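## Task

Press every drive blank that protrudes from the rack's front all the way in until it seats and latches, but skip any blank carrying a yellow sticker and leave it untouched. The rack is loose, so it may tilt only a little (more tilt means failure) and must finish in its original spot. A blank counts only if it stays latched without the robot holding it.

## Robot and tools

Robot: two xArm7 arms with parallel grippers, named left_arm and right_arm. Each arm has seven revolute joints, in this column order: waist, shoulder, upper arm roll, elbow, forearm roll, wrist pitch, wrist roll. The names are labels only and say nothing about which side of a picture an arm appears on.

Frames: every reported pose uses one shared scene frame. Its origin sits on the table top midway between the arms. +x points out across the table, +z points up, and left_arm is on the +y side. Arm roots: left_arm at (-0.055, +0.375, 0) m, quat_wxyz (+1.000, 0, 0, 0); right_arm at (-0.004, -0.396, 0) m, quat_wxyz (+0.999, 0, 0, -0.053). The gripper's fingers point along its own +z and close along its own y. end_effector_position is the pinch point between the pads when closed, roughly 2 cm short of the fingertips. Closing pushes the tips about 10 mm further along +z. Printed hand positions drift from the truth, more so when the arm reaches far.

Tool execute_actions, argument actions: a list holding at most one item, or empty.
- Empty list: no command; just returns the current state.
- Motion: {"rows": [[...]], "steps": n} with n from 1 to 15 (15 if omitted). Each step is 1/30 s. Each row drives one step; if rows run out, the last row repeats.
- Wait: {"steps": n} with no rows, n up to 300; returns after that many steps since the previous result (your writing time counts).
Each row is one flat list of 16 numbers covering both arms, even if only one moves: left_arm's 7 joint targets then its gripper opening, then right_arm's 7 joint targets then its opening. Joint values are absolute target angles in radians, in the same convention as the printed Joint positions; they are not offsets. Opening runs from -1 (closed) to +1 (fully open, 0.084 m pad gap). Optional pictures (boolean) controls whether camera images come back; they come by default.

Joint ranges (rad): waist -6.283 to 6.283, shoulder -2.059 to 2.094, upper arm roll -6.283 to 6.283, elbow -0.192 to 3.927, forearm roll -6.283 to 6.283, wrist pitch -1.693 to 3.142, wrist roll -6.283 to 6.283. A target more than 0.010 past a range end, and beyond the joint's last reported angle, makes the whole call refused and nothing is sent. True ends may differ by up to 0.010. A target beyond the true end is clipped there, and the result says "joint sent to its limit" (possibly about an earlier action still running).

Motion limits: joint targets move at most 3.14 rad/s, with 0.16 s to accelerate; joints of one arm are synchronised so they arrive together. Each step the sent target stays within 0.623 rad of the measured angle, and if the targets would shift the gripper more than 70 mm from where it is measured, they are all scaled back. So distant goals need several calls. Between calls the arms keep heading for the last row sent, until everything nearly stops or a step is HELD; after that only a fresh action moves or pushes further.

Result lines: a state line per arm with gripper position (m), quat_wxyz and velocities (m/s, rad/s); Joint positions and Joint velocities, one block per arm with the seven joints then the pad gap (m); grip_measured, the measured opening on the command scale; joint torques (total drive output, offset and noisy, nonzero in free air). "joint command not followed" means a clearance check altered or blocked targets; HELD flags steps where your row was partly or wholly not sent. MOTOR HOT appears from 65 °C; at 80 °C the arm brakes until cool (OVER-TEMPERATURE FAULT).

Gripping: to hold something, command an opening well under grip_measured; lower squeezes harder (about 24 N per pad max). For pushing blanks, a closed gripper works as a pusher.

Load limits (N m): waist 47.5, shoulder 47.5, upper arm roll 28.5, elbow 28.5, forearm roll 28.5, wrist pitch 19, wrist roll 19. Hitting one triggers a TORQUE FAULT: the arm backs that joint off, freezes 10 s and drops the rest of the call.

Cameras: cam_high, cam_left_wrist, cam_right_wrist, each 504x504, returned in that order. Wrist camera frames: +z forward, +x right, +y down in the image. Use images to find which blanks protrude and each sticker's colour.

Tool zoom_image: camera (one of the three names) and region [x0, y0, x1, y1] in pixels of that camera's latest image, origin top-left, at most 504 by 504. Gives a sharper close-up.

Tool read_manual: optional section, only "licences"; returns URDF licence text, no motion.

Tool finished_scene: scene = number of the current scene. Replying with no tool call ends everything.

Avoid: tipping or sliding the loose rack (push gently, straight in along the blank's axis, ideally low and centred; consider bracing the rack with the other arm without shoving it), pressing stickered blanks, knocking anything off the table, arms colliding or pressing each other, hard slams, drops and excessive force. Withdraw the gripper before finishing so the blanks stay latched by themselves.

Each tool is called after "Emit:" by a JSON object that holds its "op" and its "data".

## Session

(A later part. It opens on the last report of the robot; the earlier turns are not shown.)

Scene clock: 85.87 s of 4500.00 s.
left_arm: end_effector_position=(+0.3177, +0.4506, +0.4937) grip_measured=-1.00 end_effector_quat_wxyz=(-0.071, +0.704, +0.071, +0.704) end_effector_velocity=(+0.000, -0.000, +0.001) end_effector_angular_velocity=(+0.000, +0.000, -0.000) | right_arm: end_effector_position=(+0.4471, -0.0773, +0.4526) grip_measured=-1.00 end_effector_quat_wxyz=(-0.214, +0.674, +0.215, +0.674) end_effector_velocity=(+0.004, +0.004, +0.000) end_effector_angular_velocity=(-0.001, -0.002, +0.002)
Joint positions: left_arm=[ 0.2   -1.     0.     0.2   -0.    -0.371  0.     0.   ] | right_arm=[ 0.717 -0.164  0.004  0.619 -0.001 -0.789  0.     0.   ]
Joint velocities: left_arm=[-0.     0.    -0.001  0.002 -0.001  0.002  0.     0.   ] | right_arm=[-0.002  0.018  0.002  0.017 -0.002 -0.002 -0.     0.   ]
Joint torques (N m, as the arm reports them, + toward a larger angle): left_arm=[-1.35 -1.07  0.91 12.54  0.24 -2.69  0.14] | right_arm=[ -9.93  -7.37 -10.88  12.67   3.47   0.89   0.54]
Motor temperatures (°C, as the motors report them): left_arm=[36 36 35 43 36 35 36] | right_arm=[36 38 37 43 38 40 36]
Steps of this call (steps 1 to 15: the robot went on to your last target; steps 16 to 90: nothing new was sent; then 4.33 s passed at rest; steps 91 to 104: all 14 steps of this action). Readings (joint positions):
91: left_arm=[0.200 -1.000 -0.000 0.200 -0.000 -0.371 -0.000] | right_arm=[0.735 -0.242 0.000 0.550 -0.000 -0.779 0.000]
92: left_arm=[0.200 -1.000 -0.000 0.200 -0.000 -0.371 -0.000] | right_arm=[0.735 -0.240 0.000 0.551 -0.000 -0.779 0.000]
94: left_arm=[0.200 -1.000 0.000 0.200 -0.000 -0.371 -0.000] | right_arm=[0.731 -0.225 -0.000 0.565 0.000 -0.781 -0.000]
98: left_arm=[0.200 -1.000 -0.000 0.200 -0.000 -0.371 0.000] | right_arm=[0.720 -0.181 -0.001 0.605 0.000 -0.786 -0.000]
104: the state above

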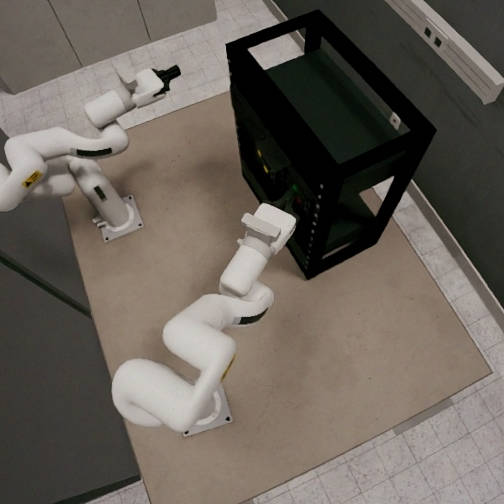

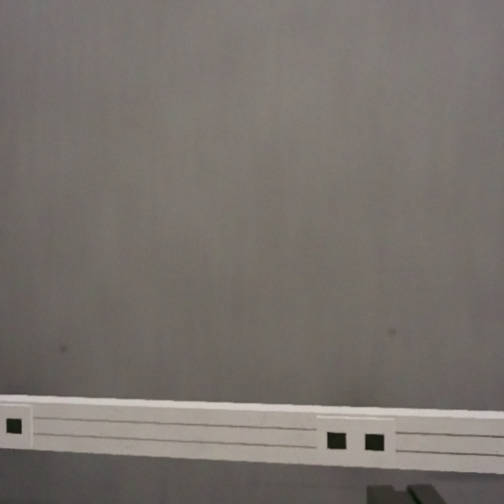

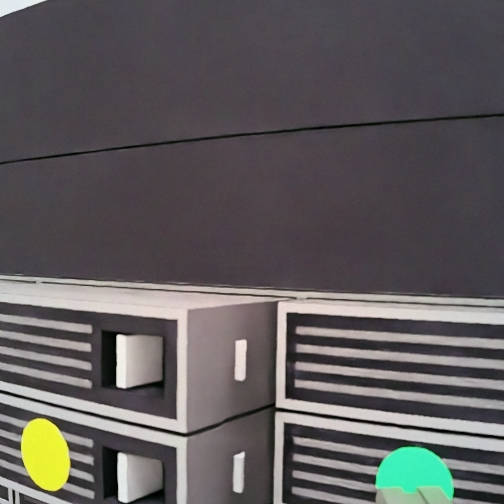

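Emit:
{"op": "execute_actions", "data": {"actions": [{"rows":[[0.2,-1.0,0,0.2,0,-0.371,0,-1,0.708,-0.13,0,0.652,0,-0.789,0,-1]],"steps":12}], "pictures": false}}

Emit:
{"op": "execute_actions", "data": {"actions": [{"rows":[[0.2,-1.0,0,0.2,0,-0.371,0,-1,0.708,-0.608,0,0.271,0,-0.6,0,-1]],"steps":15}], "pictures": false}}

Emit:
{"op": "execute_actions", "data": {"actions": [{"rows":[[0.2,-1.0,0,0.2,0,-0.371,0,-1,0.75,-0.75,0,0.22,0,-0.45,0,-1]],"steps":15}]}}

Scene clock: 102.27 s of 4500.00 s.
left_arm: end_effector_position=(+0.3177, +0.4506, +0.4937) grip_measured=-1.00 end_effector_quat_wxyz=(-0.071, +0.704, +0.071, +0.704) end_effector_velocity=(-0.000, -0.000, -0.000) end_effector_angular_velocity=(-0.001, -0.000, -0.000) | right_arm: end_effector_position=(+0.4514, -0.0676, +0.4543) grip_measured=-1.00 end_effector_quat_wxyz=(-0.216, +0.669, +0.219, +0.676) end_effector_velocity=(-0.002, +0.007, -0.001) end_effector_angular_velocity=(-0.001, -0.002, +0.012)
Joint positions: left_arm=[ 0.2   -1.     0.     0.2    0.    -0.371  0.     0.   ] | right_arm=[ 0.713 -0.132  0.016  0.652 -0.006 -0.796  0.     0.   ]
Joint velocities: left_arm=[-0.001 -0.     0.    -0.001 -0.001 -0.001 -0.     0.   ] | right_arm=[ 0.003  0.01   0.007  0.005 -0.003 -0.006  0.001  0.   ]
Joint torques (N m, as the arm reports them, + toward a larger angle): left_arm=[-1.58 -1.02  0.94 12.71  0.47 -2.63  0.14] | right_arm=[-25.22   3.24 -26.59  17.09   8.04   3.81   0.49]
Motor temperatures (°C, as the motors report them): left_arm=[36 36 35 43 36 35 36] | right_arm=[37 38 39 49 39 40 36]
Steps of this call (steps 1 to 15: the robot went on to your last target; steps 16 to 90: nothing new was sent; then 13.00 s passed at rest; steps 91 to 102: all 12 steps of this action). Readings (joint positions):
91: left_arm=[0.200 -1.000 -0.000 0.200 -0.000 -0.371 0.000] | right_arm=[0.715 -0.160 0.004 0.624 -0.001 -0.788 0.000]
92: left_arm=[0.200 -1.000 0.000 0.200 0.000 -0.371 0.000] | right_arm=[0.715 -0.159 0.004 0.625 -0.002 -0.788 0.000]
94: left_arm=[0.200 -1.000 -0.000 0.200 0.000 -0.371 -0.000] | right_arm=[0.713 -0.148 0.008 0.635 -0.003 -0.791 0.000]
98: left_arm=[0.200 -1.000 -0.000 0.200 -0.000 -0.371 -0.000] | right_arm=[0.713 -0.135 0.014 0.649 -0.006 -0.795 0.000]
102: the state above

Scene clock: 102.77 s of 4500.00 s.
left_arm: end_effector_position=(+0.3177, +0.4506, +0.4937) grip_measured=-1.00 end_effector_quat_wxyz=(-0.071, +0.704, +0.071, +0.704) end_effector_velocity=(+0.000, -0.001, +0.000) end_effector_angular_velocity=(+0.001, -0.001, -0.001) | right_arm: end_effector_position=(+0.3706, -0.1410, +0.4342) grip_measured=-1.00 end_effector_quat_wxyz=(-0.199, +0.705, +0.217, +0.646) end_effector_velocity=(-0.067, -0.034, -0.040) end_effector_angular_velocity=(-0.046, +0.058, +0.020)
Joint positions: left_arm=[ 0.2   -1.     0.     0.2   -0.    -0.371 -0.     0.   ] | right_arm=[ 0.706 -0.58  -0.001  0.293  0.001 -0.61  -0.     0.   ]
Joint velocities: left_arm=[-0.001  0.    -0.    -0.     0.001 -0.001  0.     0.   ] | right_arm=[ 0.01  -0.32   0.009 -0.266 -0.003  0.128  0.002  0.   ]
Joint torques (N m, as the arm reports them, + toward a larger angle): left_arm=[-1.48 -1.09  0.86 12.56  0.46 -2.6   0.24] | right_arm=[ 1.27 -1.51  1.91 11.59 -0.1  -2.22  0.44]
Motor temperatures (°C, as the motors report them): left_arm=[36 36 35 43 36 35 36] | right_arm=[37 38 39 49 39 40 36]
Steps of this call (steps 1 to 15: all 15 steps of this action). Readings (joint positions):
1: left_arm=[0.200 -1.000 -0.000 0.200 -0.000 -0.371 -0.000] | right_arm=[0.713 -0.131 0.016 0.652 -0.006 -0.796 0.000]
2: left_arm=[0.200 -1.000 0.000 0.200 -0.000 -0.371 0.000] | right_arm=[0.713 -0.133 0.016 0.651 -0.006 -0.795 0.000]
4: left_arm=[0.200 -1.000 -0.000 0.200 0.000 -0.371 0.000] | right_arm=[0.713 -0.160 0.017 0.630 -0.006 -0.776 -0.000]
8: left_arm=[0.200 -1.000 -0.000 0.200 -0.000 -0.371 -0.000] | right_arm=[0.702 -0.345 -0.006 0.485 0.002 -0.698 -0.000]
15: the state above

Scene clock: 103.27 s of 4500.00 s.
left_arm: end_effector_position=(+0.3177, +0.4506, +0.4937) grip_measured=-1.00 end_effector_quat_wxyz=(-0.071, +0.704, +0.071, +0.704) end_effector_velocity=(-0.000, +0.000, -0.000) end_effector_angular_velocity=(+0.000, +0.000, +0.001) | right_arm: end_effector_position=(+0.3370, -0.1408, +0.4247) grip_measured=-1.00 end_effector_quat_wxyz=(-0.206, +0.720, +0.239, +0.619) end_effector_velocity=(-0.003, -0.001, -0.002) end_effector_angular_velocity=(-0.005, +0.008, +0.003)
Joint positions: left_arm=[ 0.2   -1.    -0.     0.2   -0.    -0.371  0.     0.   ] | right_arm=[ 0.749 -0.748 -0.     0.221  0.    -0.452  0.     0.   ]
Joint velocities: left_arm=[ 0.001 -0.    -0.001 -0.    -0.001  0.     0.     0.   ] | right_arm=[ 0.004 -0.018 -0.    -0.008  0.001  0.019  0.     0.   ]
Joint torques (N m, as the arm reports them, + toward a larger angle): left_arm=[-1.42 -1.    0.93 12.61  0.5  -2.62  0.19] | right_arm=[ 0.93 -3.79  1.55 10.46 -0.17 -2.21  0.4 ]
Motor temperatures (°C, as the motors report them): left_arm=[36 36 35 43 36 35 36] | right_arm=[37 38 39 49 39 40 36]
Steps of this call (steps 1 to 15: all 15 steps of this action). Readings (joint positions):
1: left_arm=[0.200 -1.000 0.000 0.200 0.000 -0.371 -0.000] | right_arm=[0.707 -0.589 -0.001 0.286 0.001 -0.607 -0.000]
2: left_arm=[0.200 -1.000 0.000 0.200 -0.000 -0.371 -0.000] | right_arm=[0.707 -0.597 -0.001 0.281 0.000 -0.601 -0.000]
4: left_arm=[0.200 -1.000 -0.000 0.200 -0.000 -0.371 0.000] | right_arm=[0.717 -0.634 -0.001 0.264 0.000 -0.563 0.000]
8: left_arm=[0.200 -1.000 -0.000 0.200 -0.000 -0.371 0.000] | right_arm=[0.743 -0.726 0.000 0.231 -0.000 -0.477 -0.000]
15: the state above

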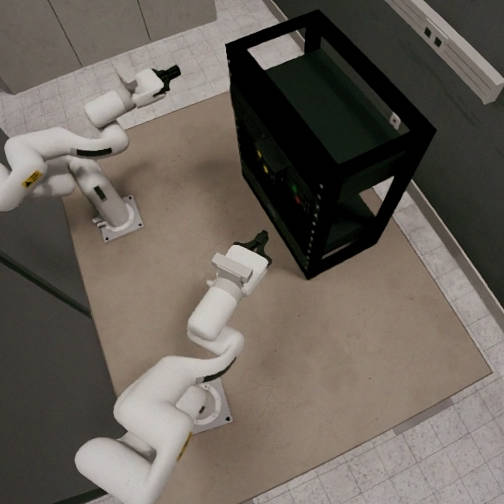

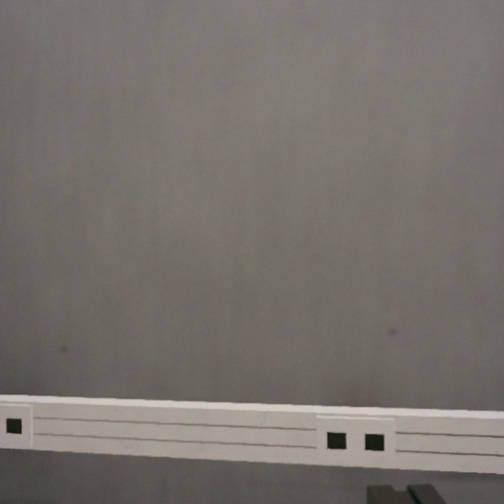

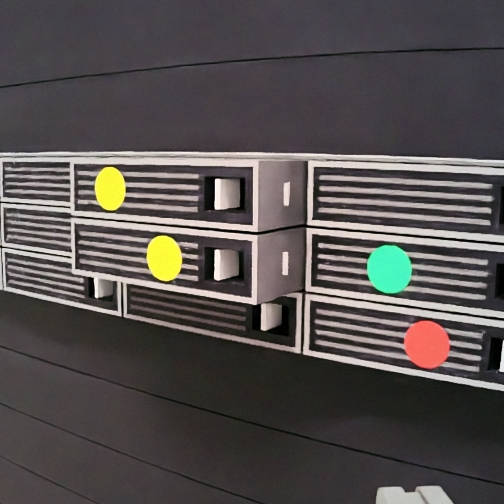

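Emit:
{"op": "finished_scene", "data": {"scene": 2}}

The scene is finished: the task was done.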